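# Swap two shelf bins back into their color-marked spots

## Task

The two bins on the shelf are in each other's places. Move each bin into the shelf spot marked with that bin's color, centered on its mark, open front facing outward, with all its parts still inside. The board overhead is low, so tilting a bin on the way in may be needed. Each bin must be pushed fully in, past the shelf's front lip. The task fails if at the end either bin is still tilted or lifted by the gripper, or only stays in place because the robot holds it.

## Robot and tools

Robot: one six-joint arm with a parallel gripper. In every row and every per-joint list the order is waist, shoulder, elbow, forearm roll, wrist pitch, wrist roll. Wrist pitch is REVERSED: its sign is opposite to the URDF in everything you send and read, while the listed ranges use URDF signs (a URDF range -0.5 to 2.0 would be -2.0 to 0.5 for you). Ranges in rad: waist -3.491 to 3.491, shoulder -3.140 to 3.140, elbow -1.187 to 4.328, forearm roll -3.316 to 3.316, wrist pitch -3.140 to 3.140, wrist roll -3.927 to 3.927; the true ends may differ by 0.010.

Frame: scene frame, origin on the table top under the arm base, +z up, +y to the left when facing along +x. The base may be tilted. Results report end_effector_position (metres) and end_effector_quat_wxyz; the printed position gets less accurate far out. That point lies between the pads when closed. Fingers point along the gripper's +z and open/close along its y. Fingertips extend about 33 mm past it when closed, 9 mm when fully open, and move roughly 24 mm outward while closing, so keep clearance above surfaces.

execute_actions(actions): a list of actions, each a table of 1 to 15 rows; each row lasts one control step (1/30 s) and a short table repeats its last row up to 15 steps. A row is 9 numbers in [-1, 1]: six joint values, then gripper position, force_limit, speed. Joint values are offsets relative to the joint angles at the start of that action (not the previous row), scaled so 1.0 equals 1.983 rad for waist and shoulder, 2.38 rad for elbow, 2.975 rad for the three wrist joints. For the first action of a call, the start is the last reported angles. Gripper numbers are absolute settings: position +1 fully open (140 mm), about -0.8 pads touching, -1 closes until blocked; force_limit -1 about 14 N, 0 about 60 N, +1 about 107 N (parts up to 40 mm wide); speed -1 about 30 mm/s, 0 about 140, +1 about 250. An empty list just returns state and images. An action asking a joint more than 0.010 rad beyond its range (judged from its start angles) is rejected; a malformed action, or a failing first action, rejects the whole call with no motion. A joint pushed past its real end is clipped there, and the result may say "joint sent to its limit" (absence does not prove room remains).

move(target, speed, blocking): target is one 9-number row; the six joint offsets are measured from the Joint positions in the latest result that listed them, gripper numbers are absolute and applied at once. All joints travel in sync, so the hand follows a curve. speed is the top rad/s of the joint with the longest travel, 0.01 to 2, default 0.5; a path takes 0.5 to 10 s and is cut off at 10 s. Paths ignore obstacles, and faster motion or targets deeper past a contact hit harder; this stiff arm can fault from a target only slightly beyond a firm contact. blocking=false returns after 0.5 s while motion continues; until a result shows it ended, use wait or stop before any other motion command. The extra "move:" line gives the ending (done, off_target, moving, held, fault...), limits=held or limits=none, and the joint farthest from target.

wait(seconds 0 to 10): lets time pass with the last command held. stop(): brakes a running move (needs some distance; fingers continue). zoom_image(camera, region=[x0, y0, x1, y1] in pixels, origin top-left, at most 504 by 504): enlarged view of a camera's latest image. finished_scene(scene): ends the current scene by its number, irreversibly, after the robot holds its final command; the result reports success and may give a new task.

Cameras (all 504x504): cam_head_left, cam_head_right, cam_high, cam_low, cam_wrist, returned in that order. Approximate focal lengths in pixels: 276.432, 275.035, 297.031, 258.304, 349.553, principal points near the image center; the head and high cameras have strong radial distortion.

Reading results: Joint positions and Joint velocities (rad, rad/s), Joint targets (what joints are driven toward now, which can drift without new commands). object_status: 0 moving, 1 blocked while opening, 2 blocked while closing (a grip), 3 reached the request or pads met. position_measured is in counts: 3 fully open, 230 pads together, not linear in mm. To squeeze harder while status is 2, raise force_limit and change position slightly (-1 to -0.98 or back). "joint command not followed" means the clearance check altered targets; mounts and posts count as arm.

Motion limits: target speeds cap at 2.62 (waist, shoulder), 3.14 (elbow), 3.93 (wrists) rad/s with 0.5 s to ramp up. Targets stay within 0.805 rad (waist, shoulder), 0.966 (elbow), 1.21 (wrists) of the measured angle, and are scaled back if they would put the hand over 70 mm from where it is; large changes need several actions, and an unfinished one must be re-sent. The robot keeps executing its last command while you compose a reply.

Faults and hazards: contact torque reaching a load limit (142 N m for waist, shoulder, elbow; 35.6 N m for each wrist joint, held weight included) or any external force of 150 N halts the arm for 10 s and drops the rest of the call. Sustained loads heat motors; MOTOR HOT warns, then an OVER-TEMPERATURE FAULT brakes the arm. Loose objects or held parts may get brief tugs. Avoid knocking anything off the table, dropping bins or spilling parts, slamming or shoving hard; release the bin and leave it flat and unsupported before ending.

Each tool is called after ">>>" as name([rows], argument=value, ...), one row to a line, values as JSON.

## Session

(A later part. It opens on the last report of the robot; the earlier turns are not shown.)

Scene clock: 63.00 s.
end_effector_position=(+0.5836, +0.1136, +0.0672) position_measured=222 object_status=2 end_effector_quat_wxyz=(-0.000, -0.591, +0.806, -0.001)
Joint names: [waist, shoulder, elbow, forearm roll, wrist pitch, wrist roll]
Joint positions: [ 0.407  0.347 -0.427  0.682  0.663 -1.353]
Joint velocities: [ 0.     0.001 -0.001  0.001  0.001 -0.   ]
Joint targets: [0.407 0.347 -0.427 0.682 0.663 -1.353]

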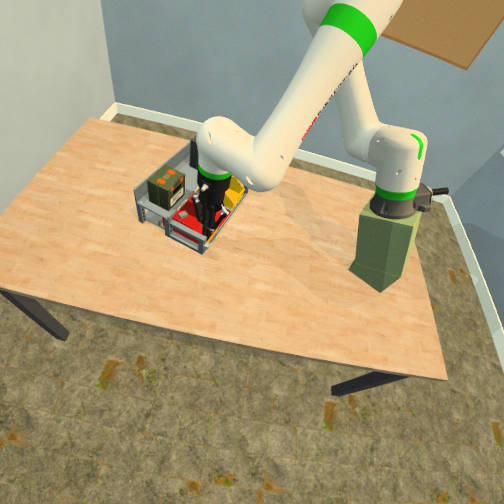

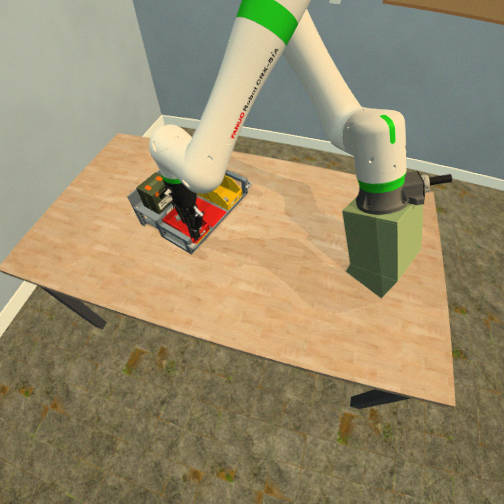

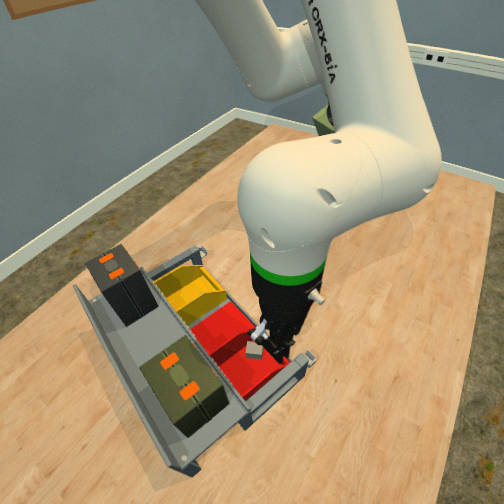

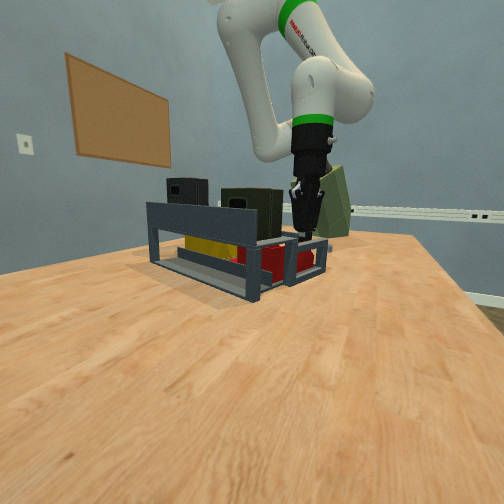

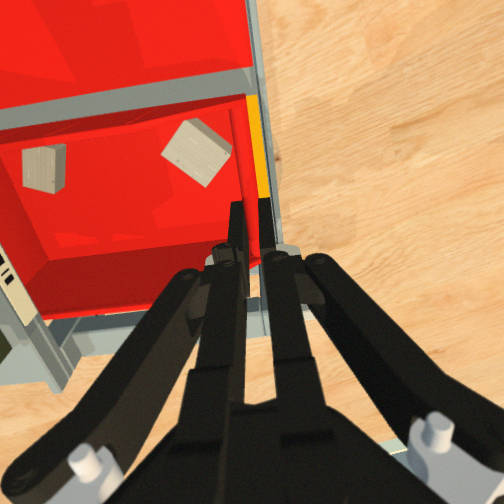

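>>> move(target=[-0.0401,-0.0383,-0.0382,0.0032,-0.0161,0.0195,-1,1,0], speed=0.12)

>>> move(target=[-0.0454,-0.0345,-0.0301,-0.0017,-0.0144,0.0281,-1,1,0], speed=0.12)

Scene clock: 68.83 s.
end_effector_position=(+0.5666, +0.0606, +0.0670) position_measured=222 object_status=2 end_effector_quat_wxyz=(+0.000, -0.592, +0.806, -0.001)
Joint names: [waist, shoulder, elbow, forearm roll, wrist pitch, wrist roll]
Joint positions: [ 0.328  0.271 -0.518  0.691  0.615 -1.295]
Joint velocities: [-0.     0.001 -0.     0.001 -0.    -0.   ]
Joint targets: [0.328 0.271 -0.518 0.691 0.615 -1.295]
move: done; limits=none; farthest joint: the waist, 0.000 radians from its target (0.080 radians at the start)

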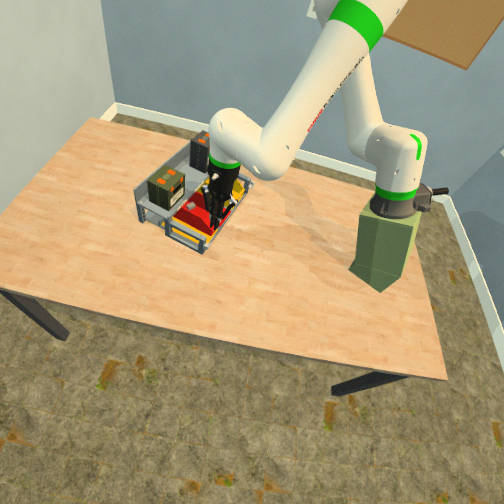

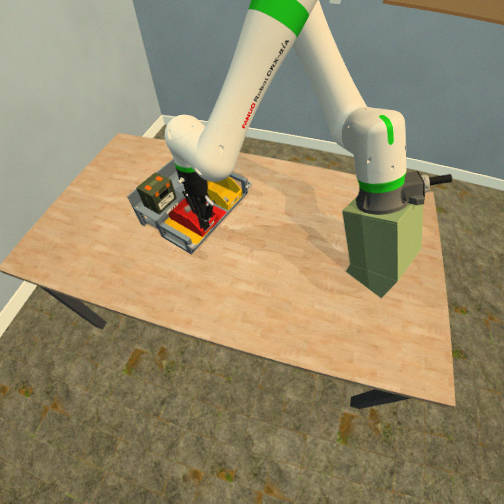

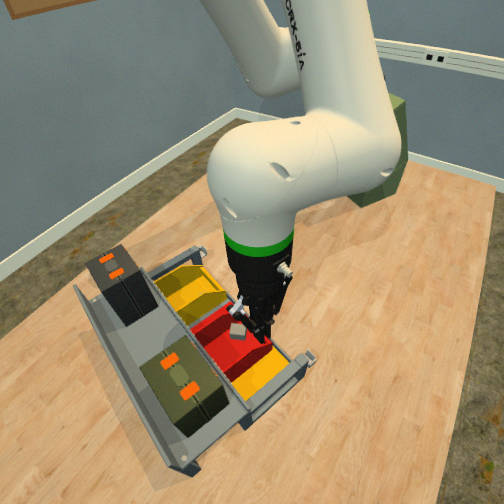

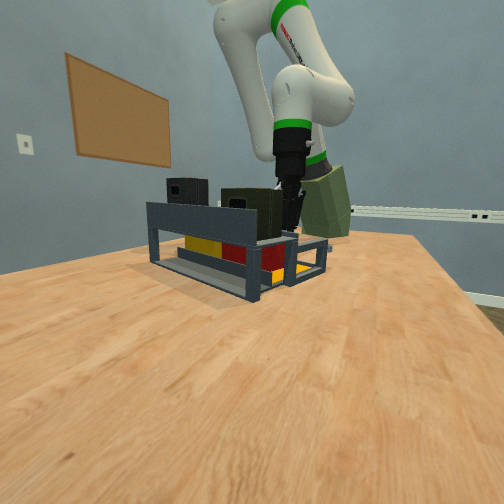

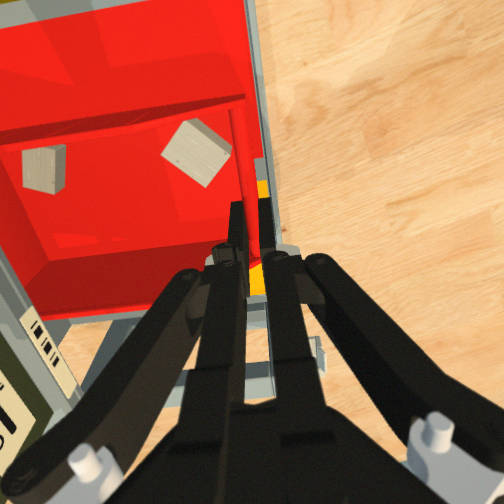

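Scene clock: 69.90 s.
end_effector_position=(+0.5497, +0.0070, +0.0671) position_measured=222 object_status=2 end_effector_quat_wxyz=(+0.000, -0.592, +0.806, -0.001)
Joint names: [waist, shoulder, elbow, forearm roll, wrist pitch, wrist roll]
Joint positions: [ 0.238  0.203 -0.589  0.686  0.572 -1.212]
Joint velocities: [-0.     0.001 -0.001 -0.001 -0.001  0.001]
Joint targets: [0.238 0.203 -0.589 0.686 0.572 -1.212]
move: done; limits=none; farthest joint: the waist, 0.000 radians from its target (0.090 radians at the start)

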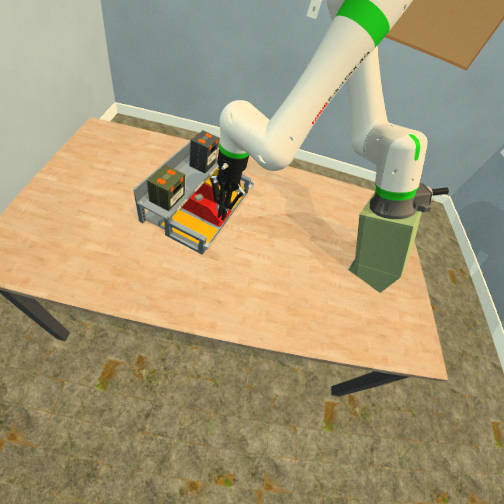

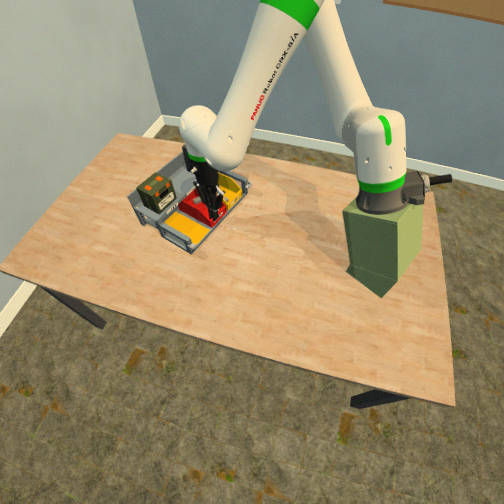

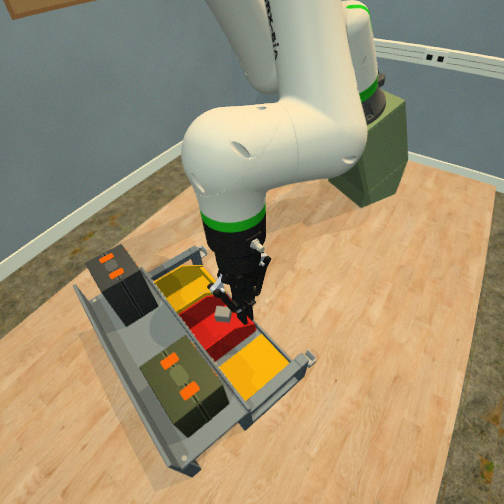

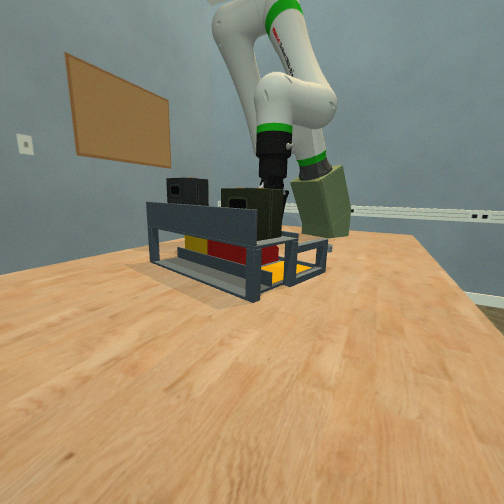

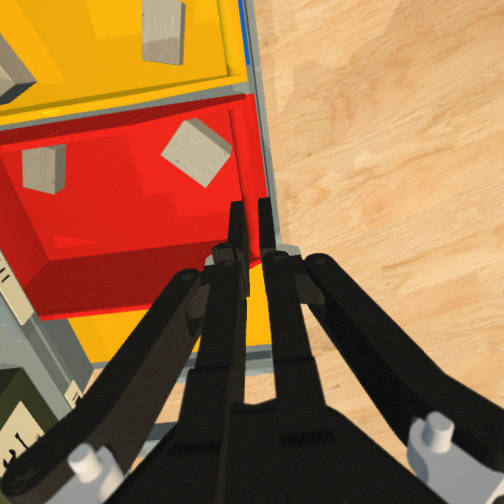

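Flush, same as initial. Release, lift, go above B.

>>> move(target=[0,0,0,0,0,0,-0.5,1,0])

>>> move(target=[0.0331,-0.0594,0.0068,-0.0273,0.0468,0.0176,-0.5,1,0], speed=0.3)

>>> move(target=[-0.1249,-0.0697,-0.0303,-0.0436,-0.0152,0.1199,-0.5,1,0], speed=0.5)

Scene clock: 72.60 s.
end_effector_position=(+0.5497, +0.0070, +0.0671) position_measured=192 object_status=3 end_effector_quat_wxyz=(+0.000, -0.592, +0.806, -0.001)
Joint names: [waist, shoulder, elbow, forearm roll, wrist pitch, wrist roll]
Joint positions: [ 0.238  0.203 -0.589  0.686  0.572 -1.212]
Joint velocities: [ 0.     0.     0.001  0.001  0.001 -0.001]
Joint targets: [0.238 0.203 -0.589 0.686 0.572 -1.212]
move: done; limits=none; farthest joint: the waist, 0.000 radians from its target (0.000 radians at the start)

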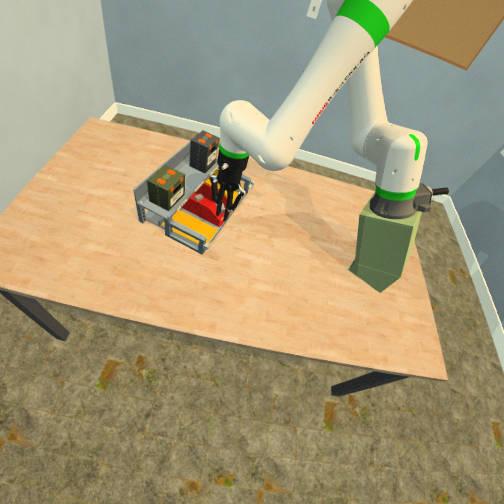

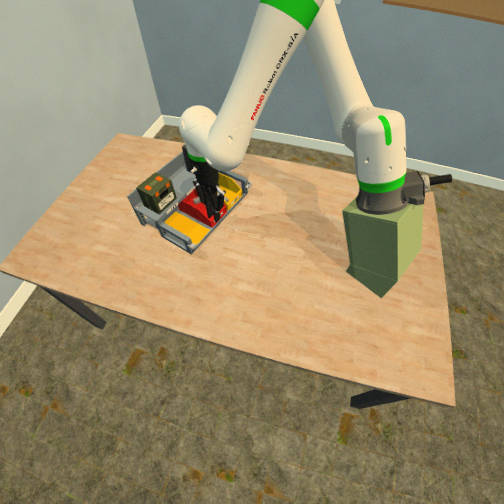

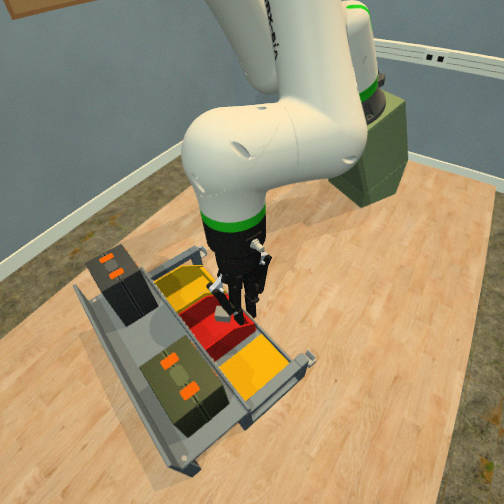

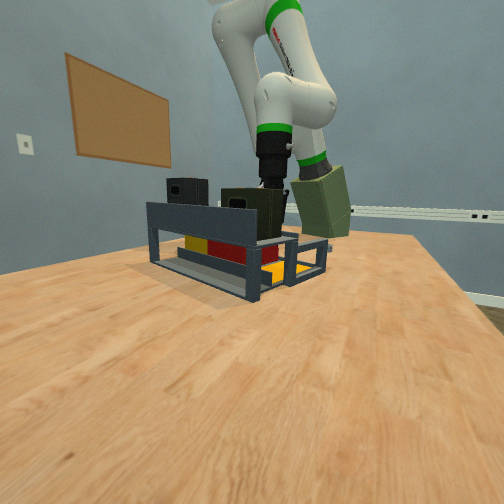

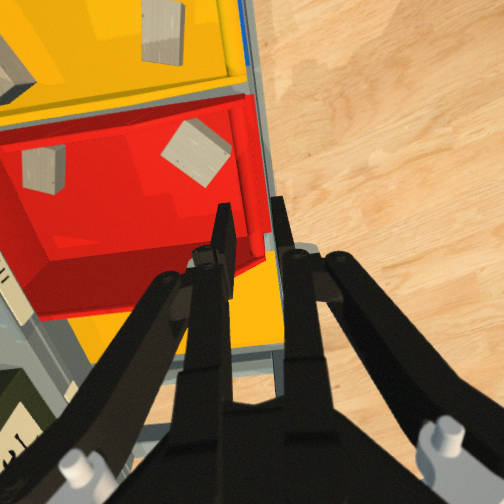

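Scene clock: 73.43 s.
end_effector_position=(+0.5511, +0.0056, +0.1246) position_measured=192 object_status=3 end_effector_quat_wxyz=(+0.000, -0.591, +0.807, -0.006)
Joint names: [waist, shoulder, elbow, forearm roll, wrist pitch, wrist roll]
Joint positions: [ 0.303  0.085 -0.573  0.605  0.711 -1.159]
Joint velocities: [ 0.    -0.     0.001 -0.001 -0.001  0.   ]
Joint targets: [0.304 0.085 -0.573 0.605 0.711 -1.159]
move: done; limits=none; farthest joint: the waist, 0.000 radians from its target (0.066 radians at the start)

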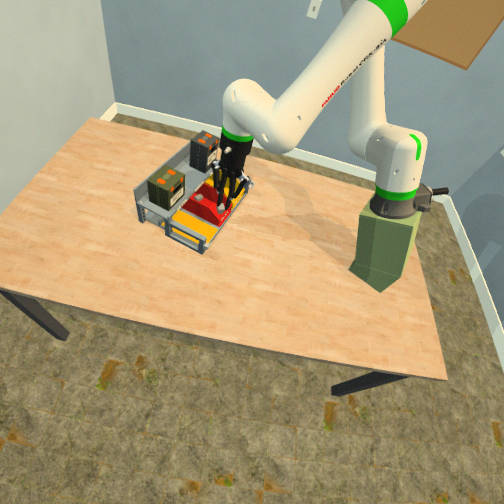

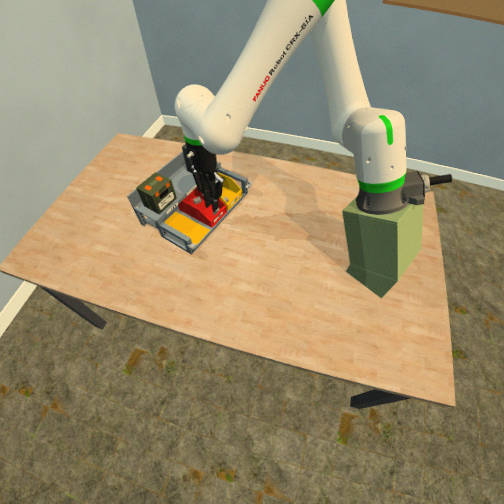

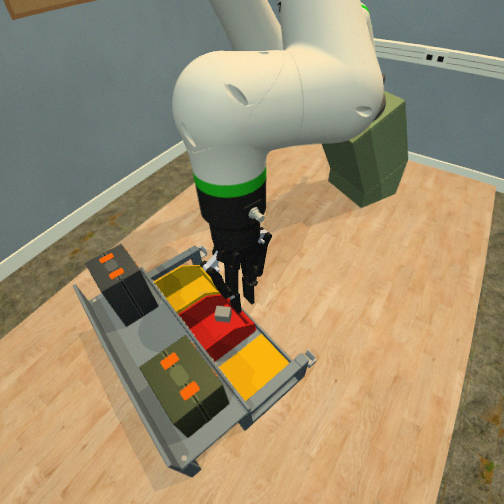

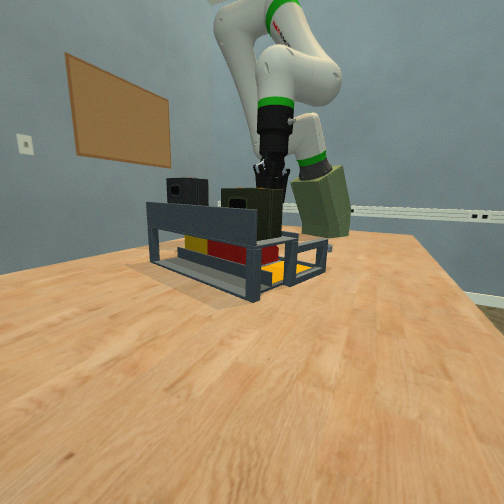

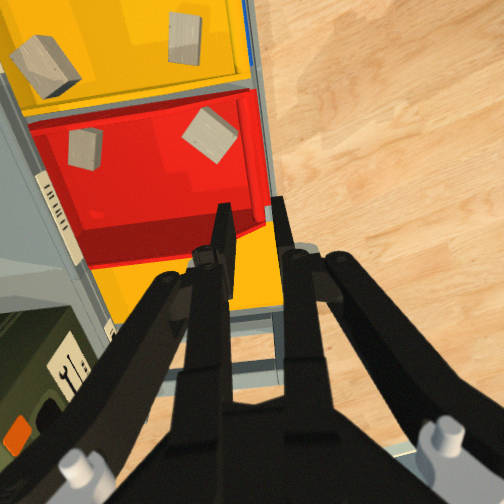

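Scene clock: 74.57 s.
end_effector_position=(+0.5070, -0.1177, +0.1280) position_measured=192 object_status=3 end_effector_quat_wxyz=(-0.001, -0.596, +0.803, +0.001)
Joint names: [waist, shoulder, elbow, forearm roll, wrist pitch, wrist roll]
Joint positions: [ 0.056 -0.053 -0.645  0.475  0.666 -0.802]
Joint velocities: [-0.001 -0.001  0.    -0.001  0.002 -0.   ]
Joint targets: [0.056 -0.053 -0.645 0.475 0.666 -0.802]
move: done; limits=none; farthest joint: the waist, 0.001 radians from its target (0.248 radians at the start)

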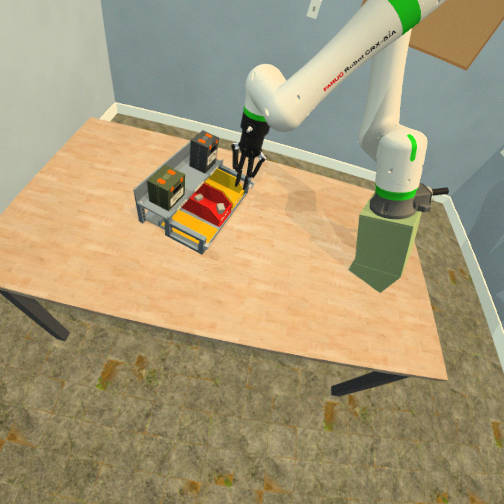

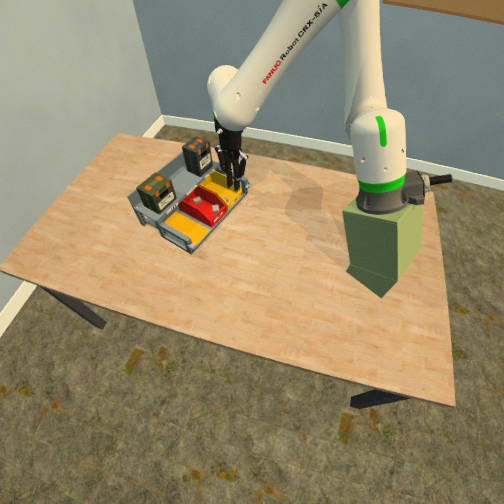

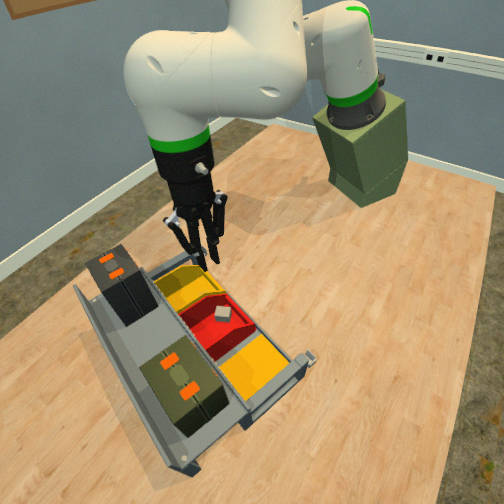

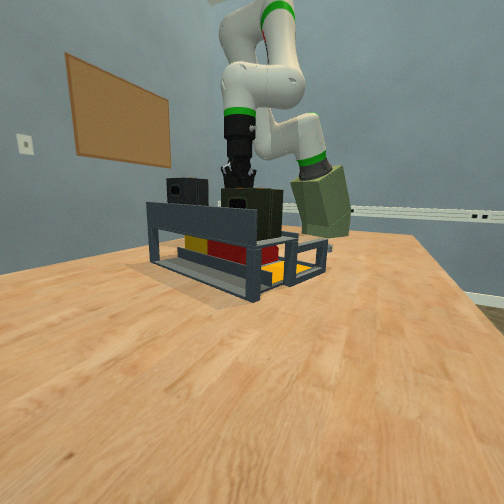

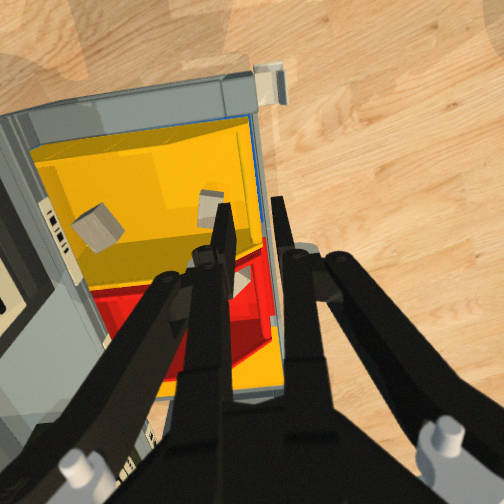

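>>> move(target=[-0.0398,0.0669,-0.0119,0.0328,-0.058,-0.0222,-0.5,1,0], speed=0.25)

>>> move(target=[0,0,0,0,0,0,-1,1,0])

Scene clock: 77.47 s.
end_effector_position=(+0.5055, -0.1266, +0.0683) position_measured=192 object_status=3 end_effector_quat_wxyz=(-0.000, -0.592, +0.806, -0.001)
Joint names: [waist, shoulder, elbow, forearm roll, wrist pitch, wrist roll]
Joint positions: [-0.023  0.08  -0.674  0.573  0.493 -0.869]
Joint velocities: [-0.     0.002  0.001 -0.002  0.    -0.   ]
Joint targets: [-0.023 0.080 -0.674 0.573 0.493 -0.869]
move: done; limits=none; farthest joint: the waist, 0.000 radians from its target (0.079 radians at the start)

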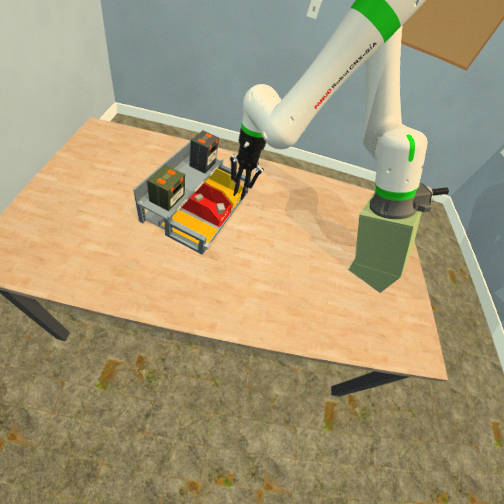

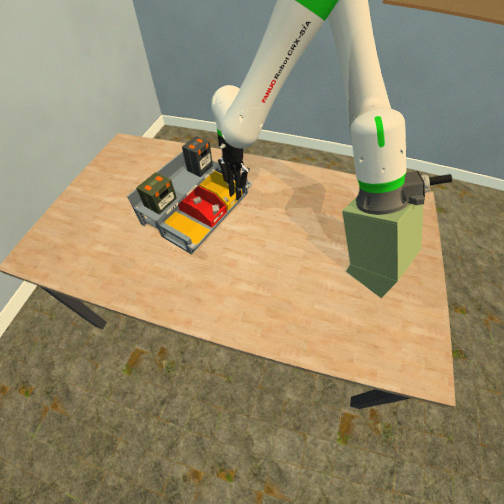

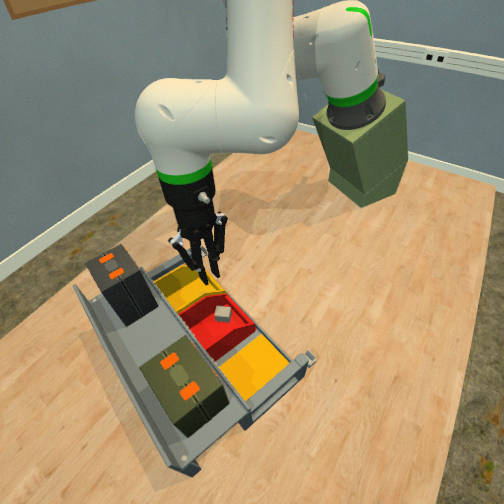

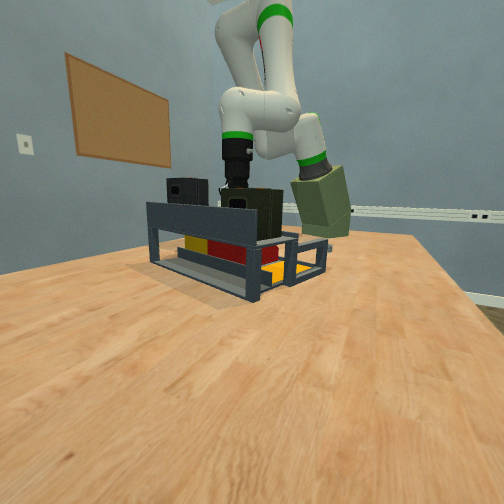

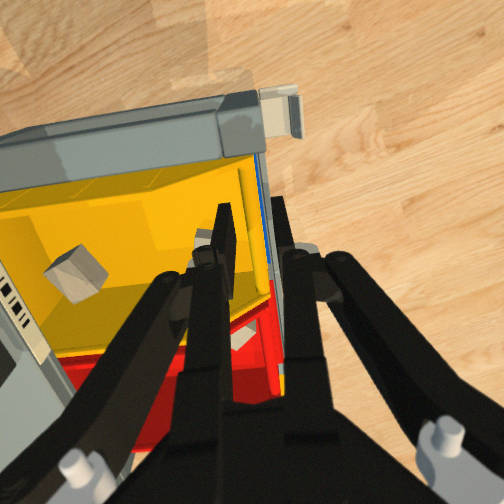

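Scene clock: 77.97 s.
end_effector_position=(+0.5055, -0.1266, +0.0683) position_measured=225 object_status=2 end_effector_quat_wxyz=(-0.000, -0.592, +0.806, -0.001)
Joint names: [waist, shoulder, elbow, forearm roll, wrist pitch, wrist roll]
Joint positions: [-0.023  0.08  -0.674  0.573  0.493 -0.869]
Joint velocities: [-0.     0.001 -0.001 -0.001 -0.    -0.   ]
Joint targets: [-0.023 0.080 -0.674 0.573 0.493 -0.869]
move: done; limits=none; farthest joint: the waist, 0.000 radians from its target (0.000 radians at the start)

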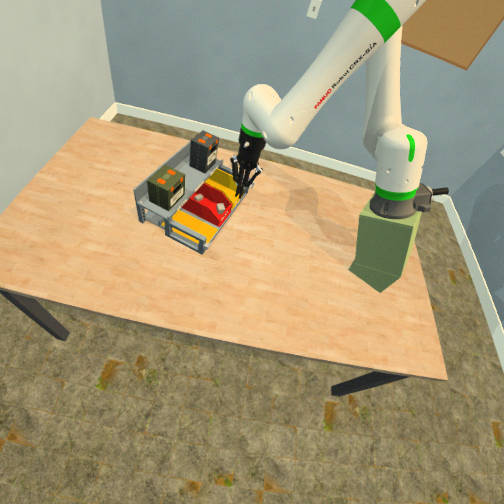

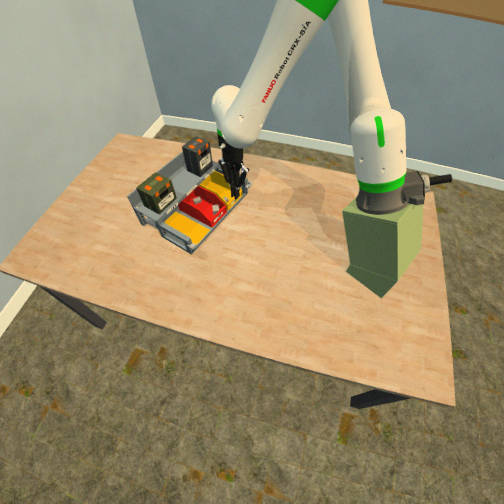

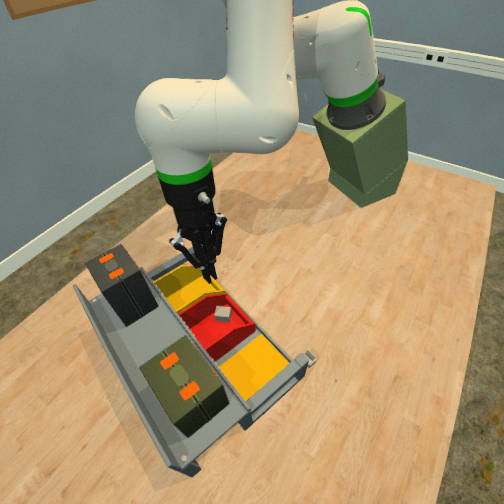

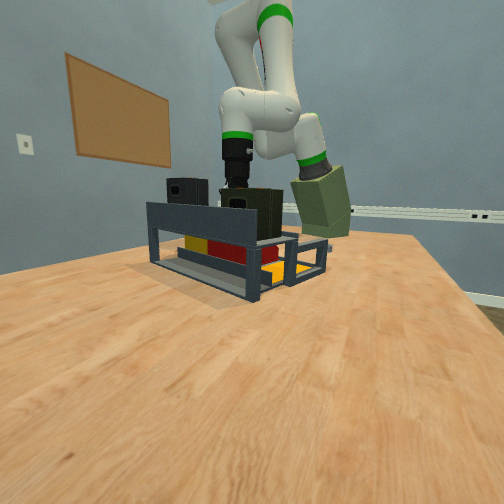

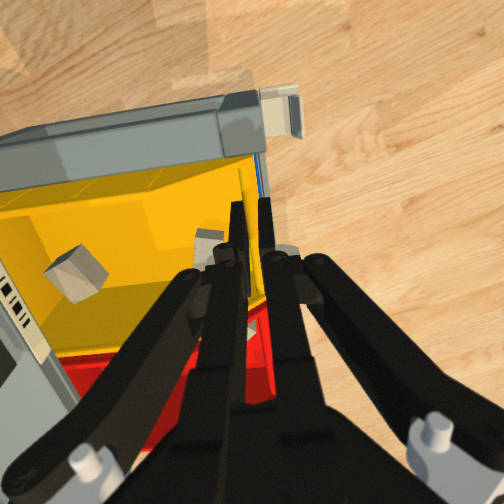

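>>> move(target=[0.0025,0.0173,0.0888,-0.0863,0.087,0.0839,-1,1,0], speed=0.15)

>>> move(target=[0.0348,-0.0706,-0.0971,0.0186,-0.0225,-0.0429,-1,1,0], speed=0.15)

Scene clock: 90.67 s.
end_effector_position=(+0.5106, -0.1283, +0.0916) position_measured=225 object_status=2 end_effector_quat_wxyz=(-0.039, -0.591, +0.804, +0.052)
Joint names: [waist, shoulder, elbow, forearm roll, wrist pitch, wrist roll]
Joint positions: [-0.018  0.114 -0.462  0.316  0.752 -0.619]
Joint velocities: [ 0.    -0.001 -0.001 -0.001 -0.001  0.   ]
Joint targets: [-0.018 0.114 -0.462 0.316 0.752 -0.619]
move: done; limits=none; farthest joint: the waist, 0.000 radians from its target (0.005 radians at the start)

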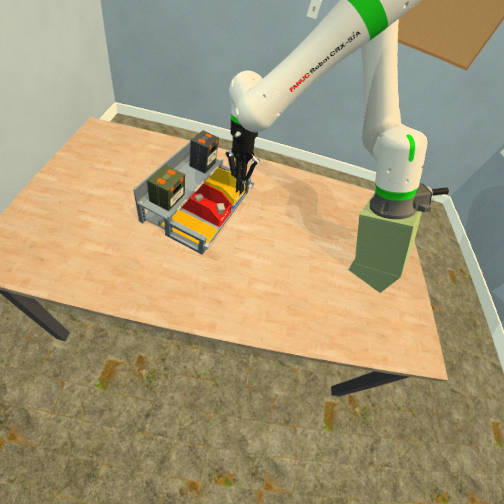

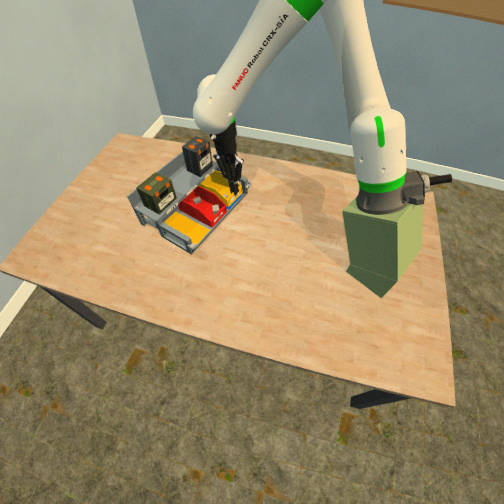

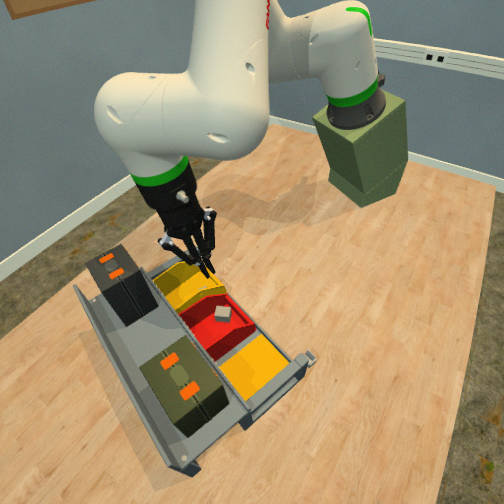

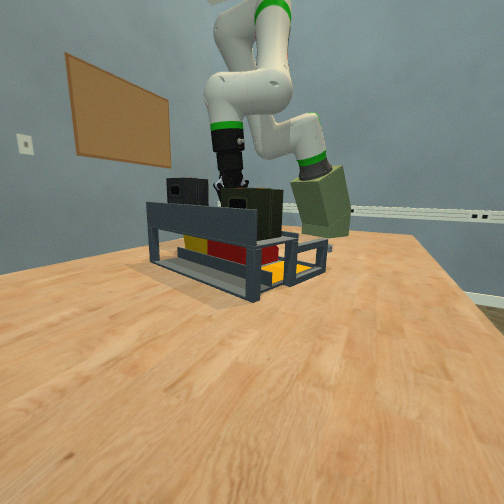

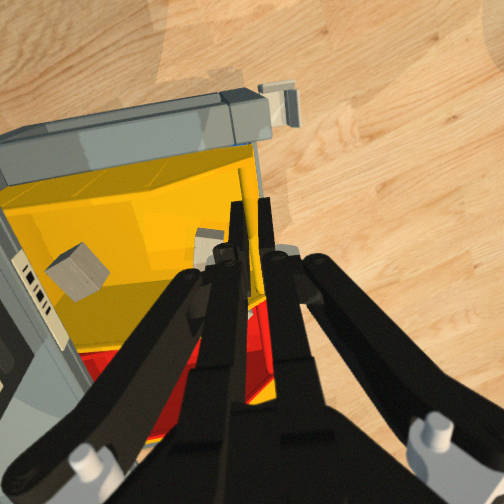

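Scene clock: 92.53 s.
end_effector_position=(+0.4389, -0.1059, +0.0994) position_measured=225 object_status=2 end_effector_quat_wxyz=(-0.039, -0.591, +0.804, +0.052)
Joint names: [waist, shoulder, elbow, forearm roll, wrist pitch, wrist roll]
Joint positions: [ 0.051 -0.026 -0.693  0.372  0.685 -0.747]
Joint velocities: [ 0.    -0.001 -0.001 -0.001  0.002 -0.   ]
Joint targets: [0.051 -0.026 -0.693 0.372 0.685 -0.747]
move: done; limits=none; farthest joint: the waist, 0.000 radians from its target (0.069 radians at the start)

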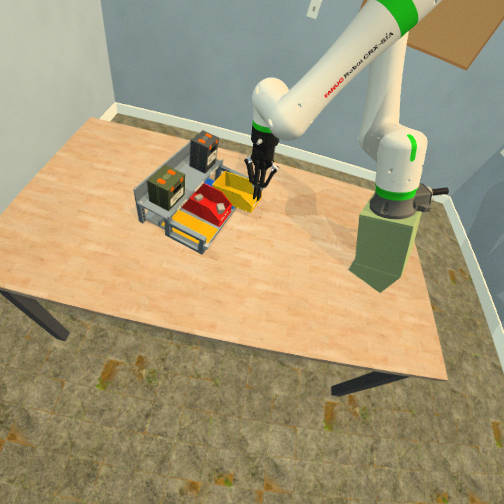

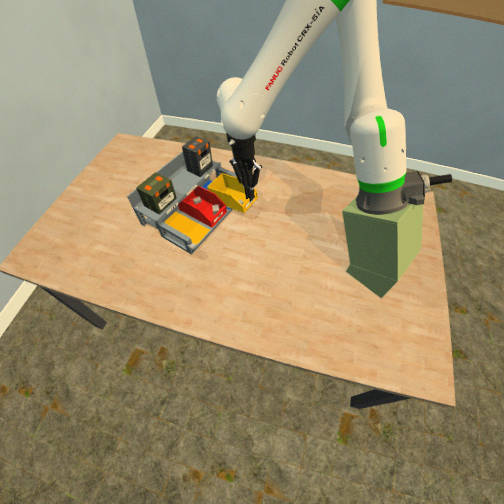

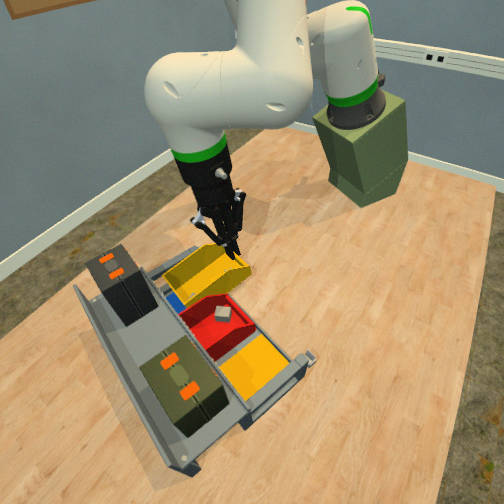

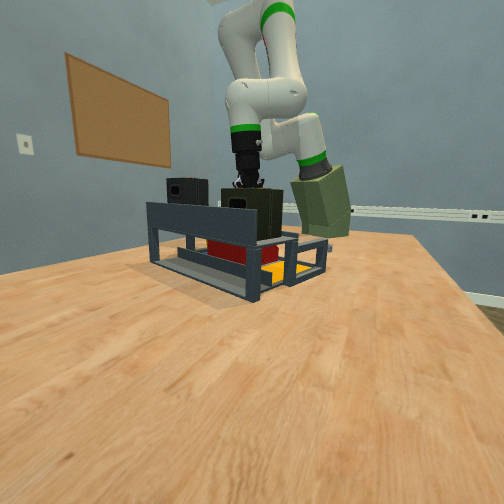

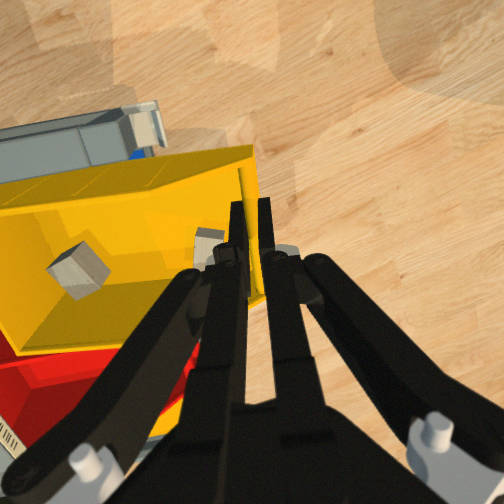

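>>> move(target=[0.0524,-0.1146,-0.0013,-0.0165,0.0812,-0.0031,-1,1,0], speed=0.25)

>>> move(target=[0.2088,0.1533,0.0849,0.026,0.0121,-0.1569,-1,1,0], speed=0.3)

Scene clock: 104.73 s.
end_effector_position=(+0.4242, -0.1011, +0.1841) position_measured=225 object_status=2 end_effector_quat_wxyz=(-0.039, -0.591, +0.804, +0.052)
Joint names: [waist, shoulder, elbow, forearm roll, wrist pitch, wrist roll]
Joint positions: [ 0.155 -0.253 -0.696  0.322  0.927 -0.756]
Joint velocities: [ 0.    -0.001  0.    -0.001  0.     0.001]
Joint targets: [0.155 -0.253 -0.696 0.322 0.927 -0.756]
move: done; limits=none; farthest joint: the waist, 0.000 radians from its target (0.104 radians at the start)

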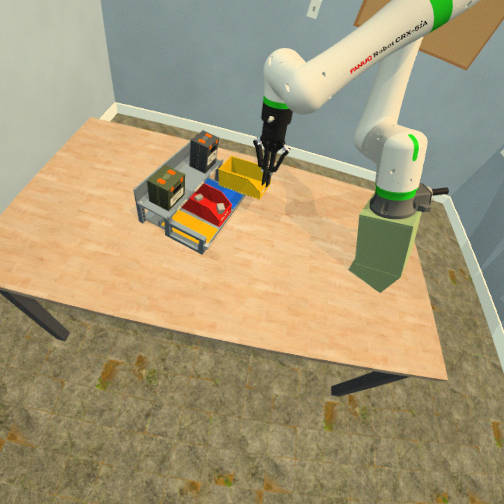

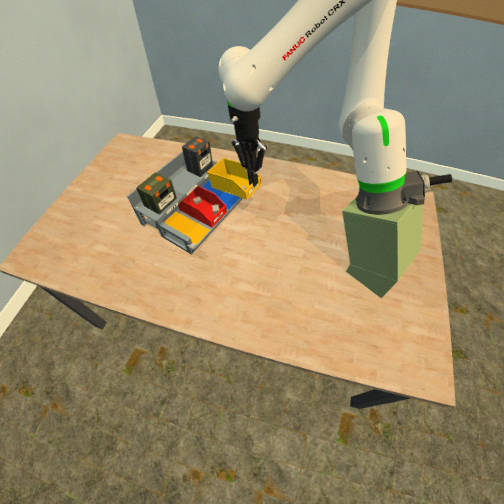

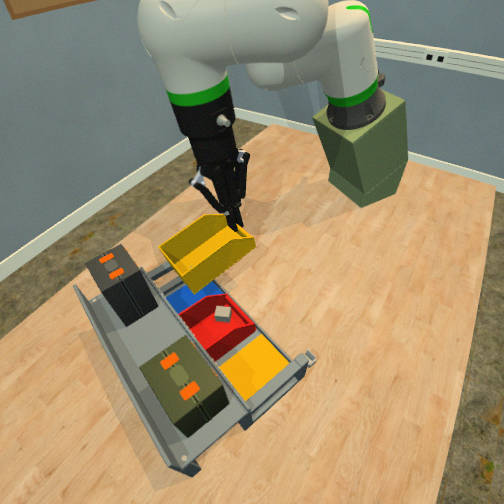

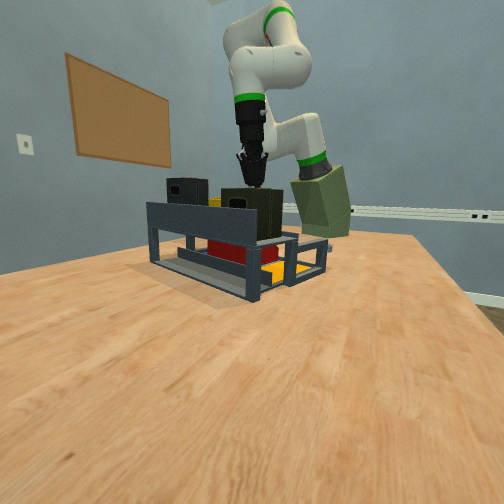

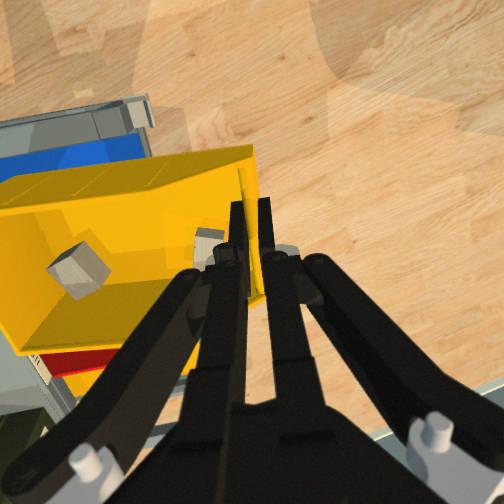

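Scene clock: 106.67 s.
end_effector_position=(+0.4902, +0.1087, +0.1837) position_measured=225 object_status=2 end_effector_quat_wxyz=(-0.039, -0.590, +0.805, +0.052)
Joint names: [waist, shoulder, elbow, forearm roll, wrist pitch, wrist roll]
Joint positions: [ 0.569  0.051 -0.494  0.4    0.963 -1.223]
Joint velocities: [ 0.001 -0.001  0.001  0.    -0.    -0.   ]
Joint targets: [0.569 0.051 -0.494 0.400 0.963 -1.223]
move: done; limits=none; farthest joint: the waist, 0.000 radians from its target (0.414 radians at the start)

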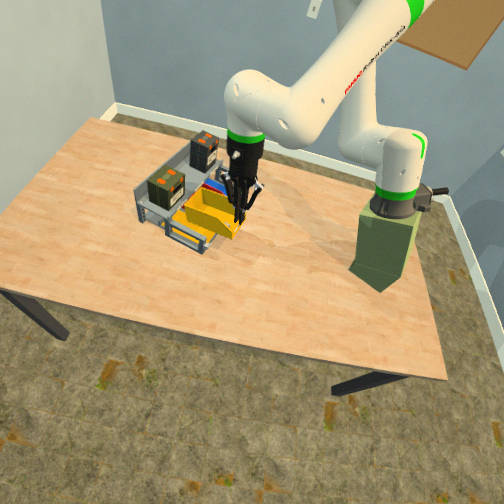

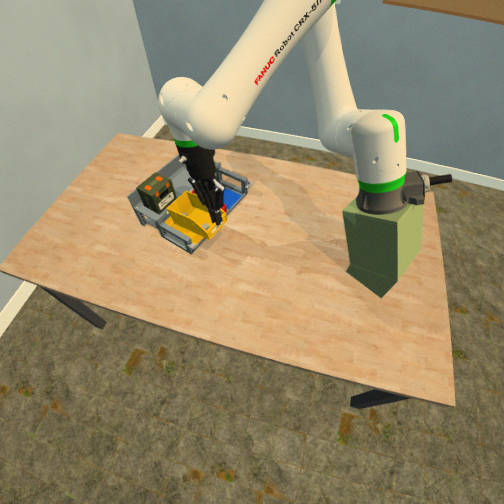

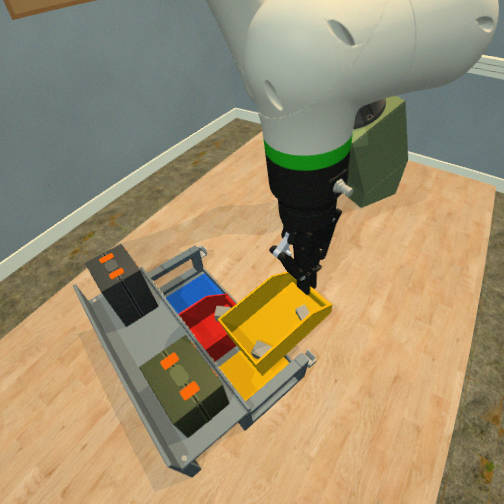

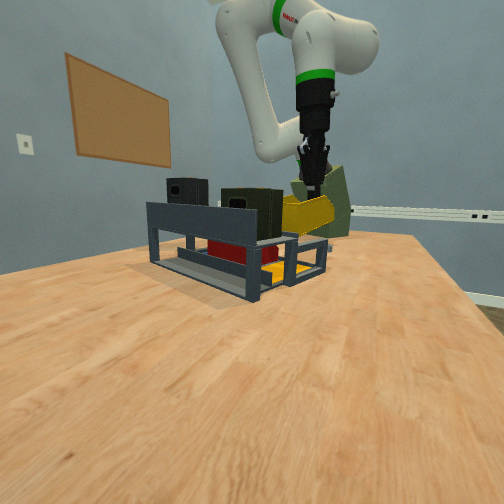

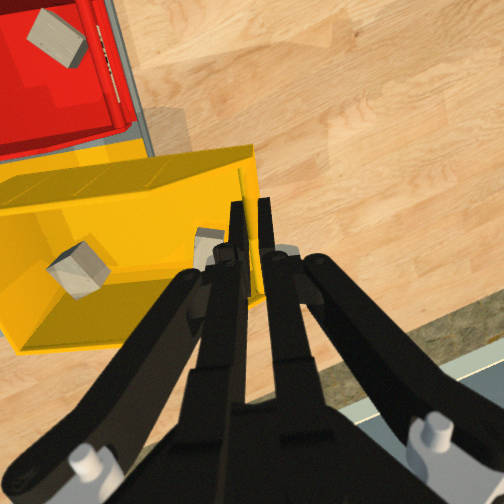

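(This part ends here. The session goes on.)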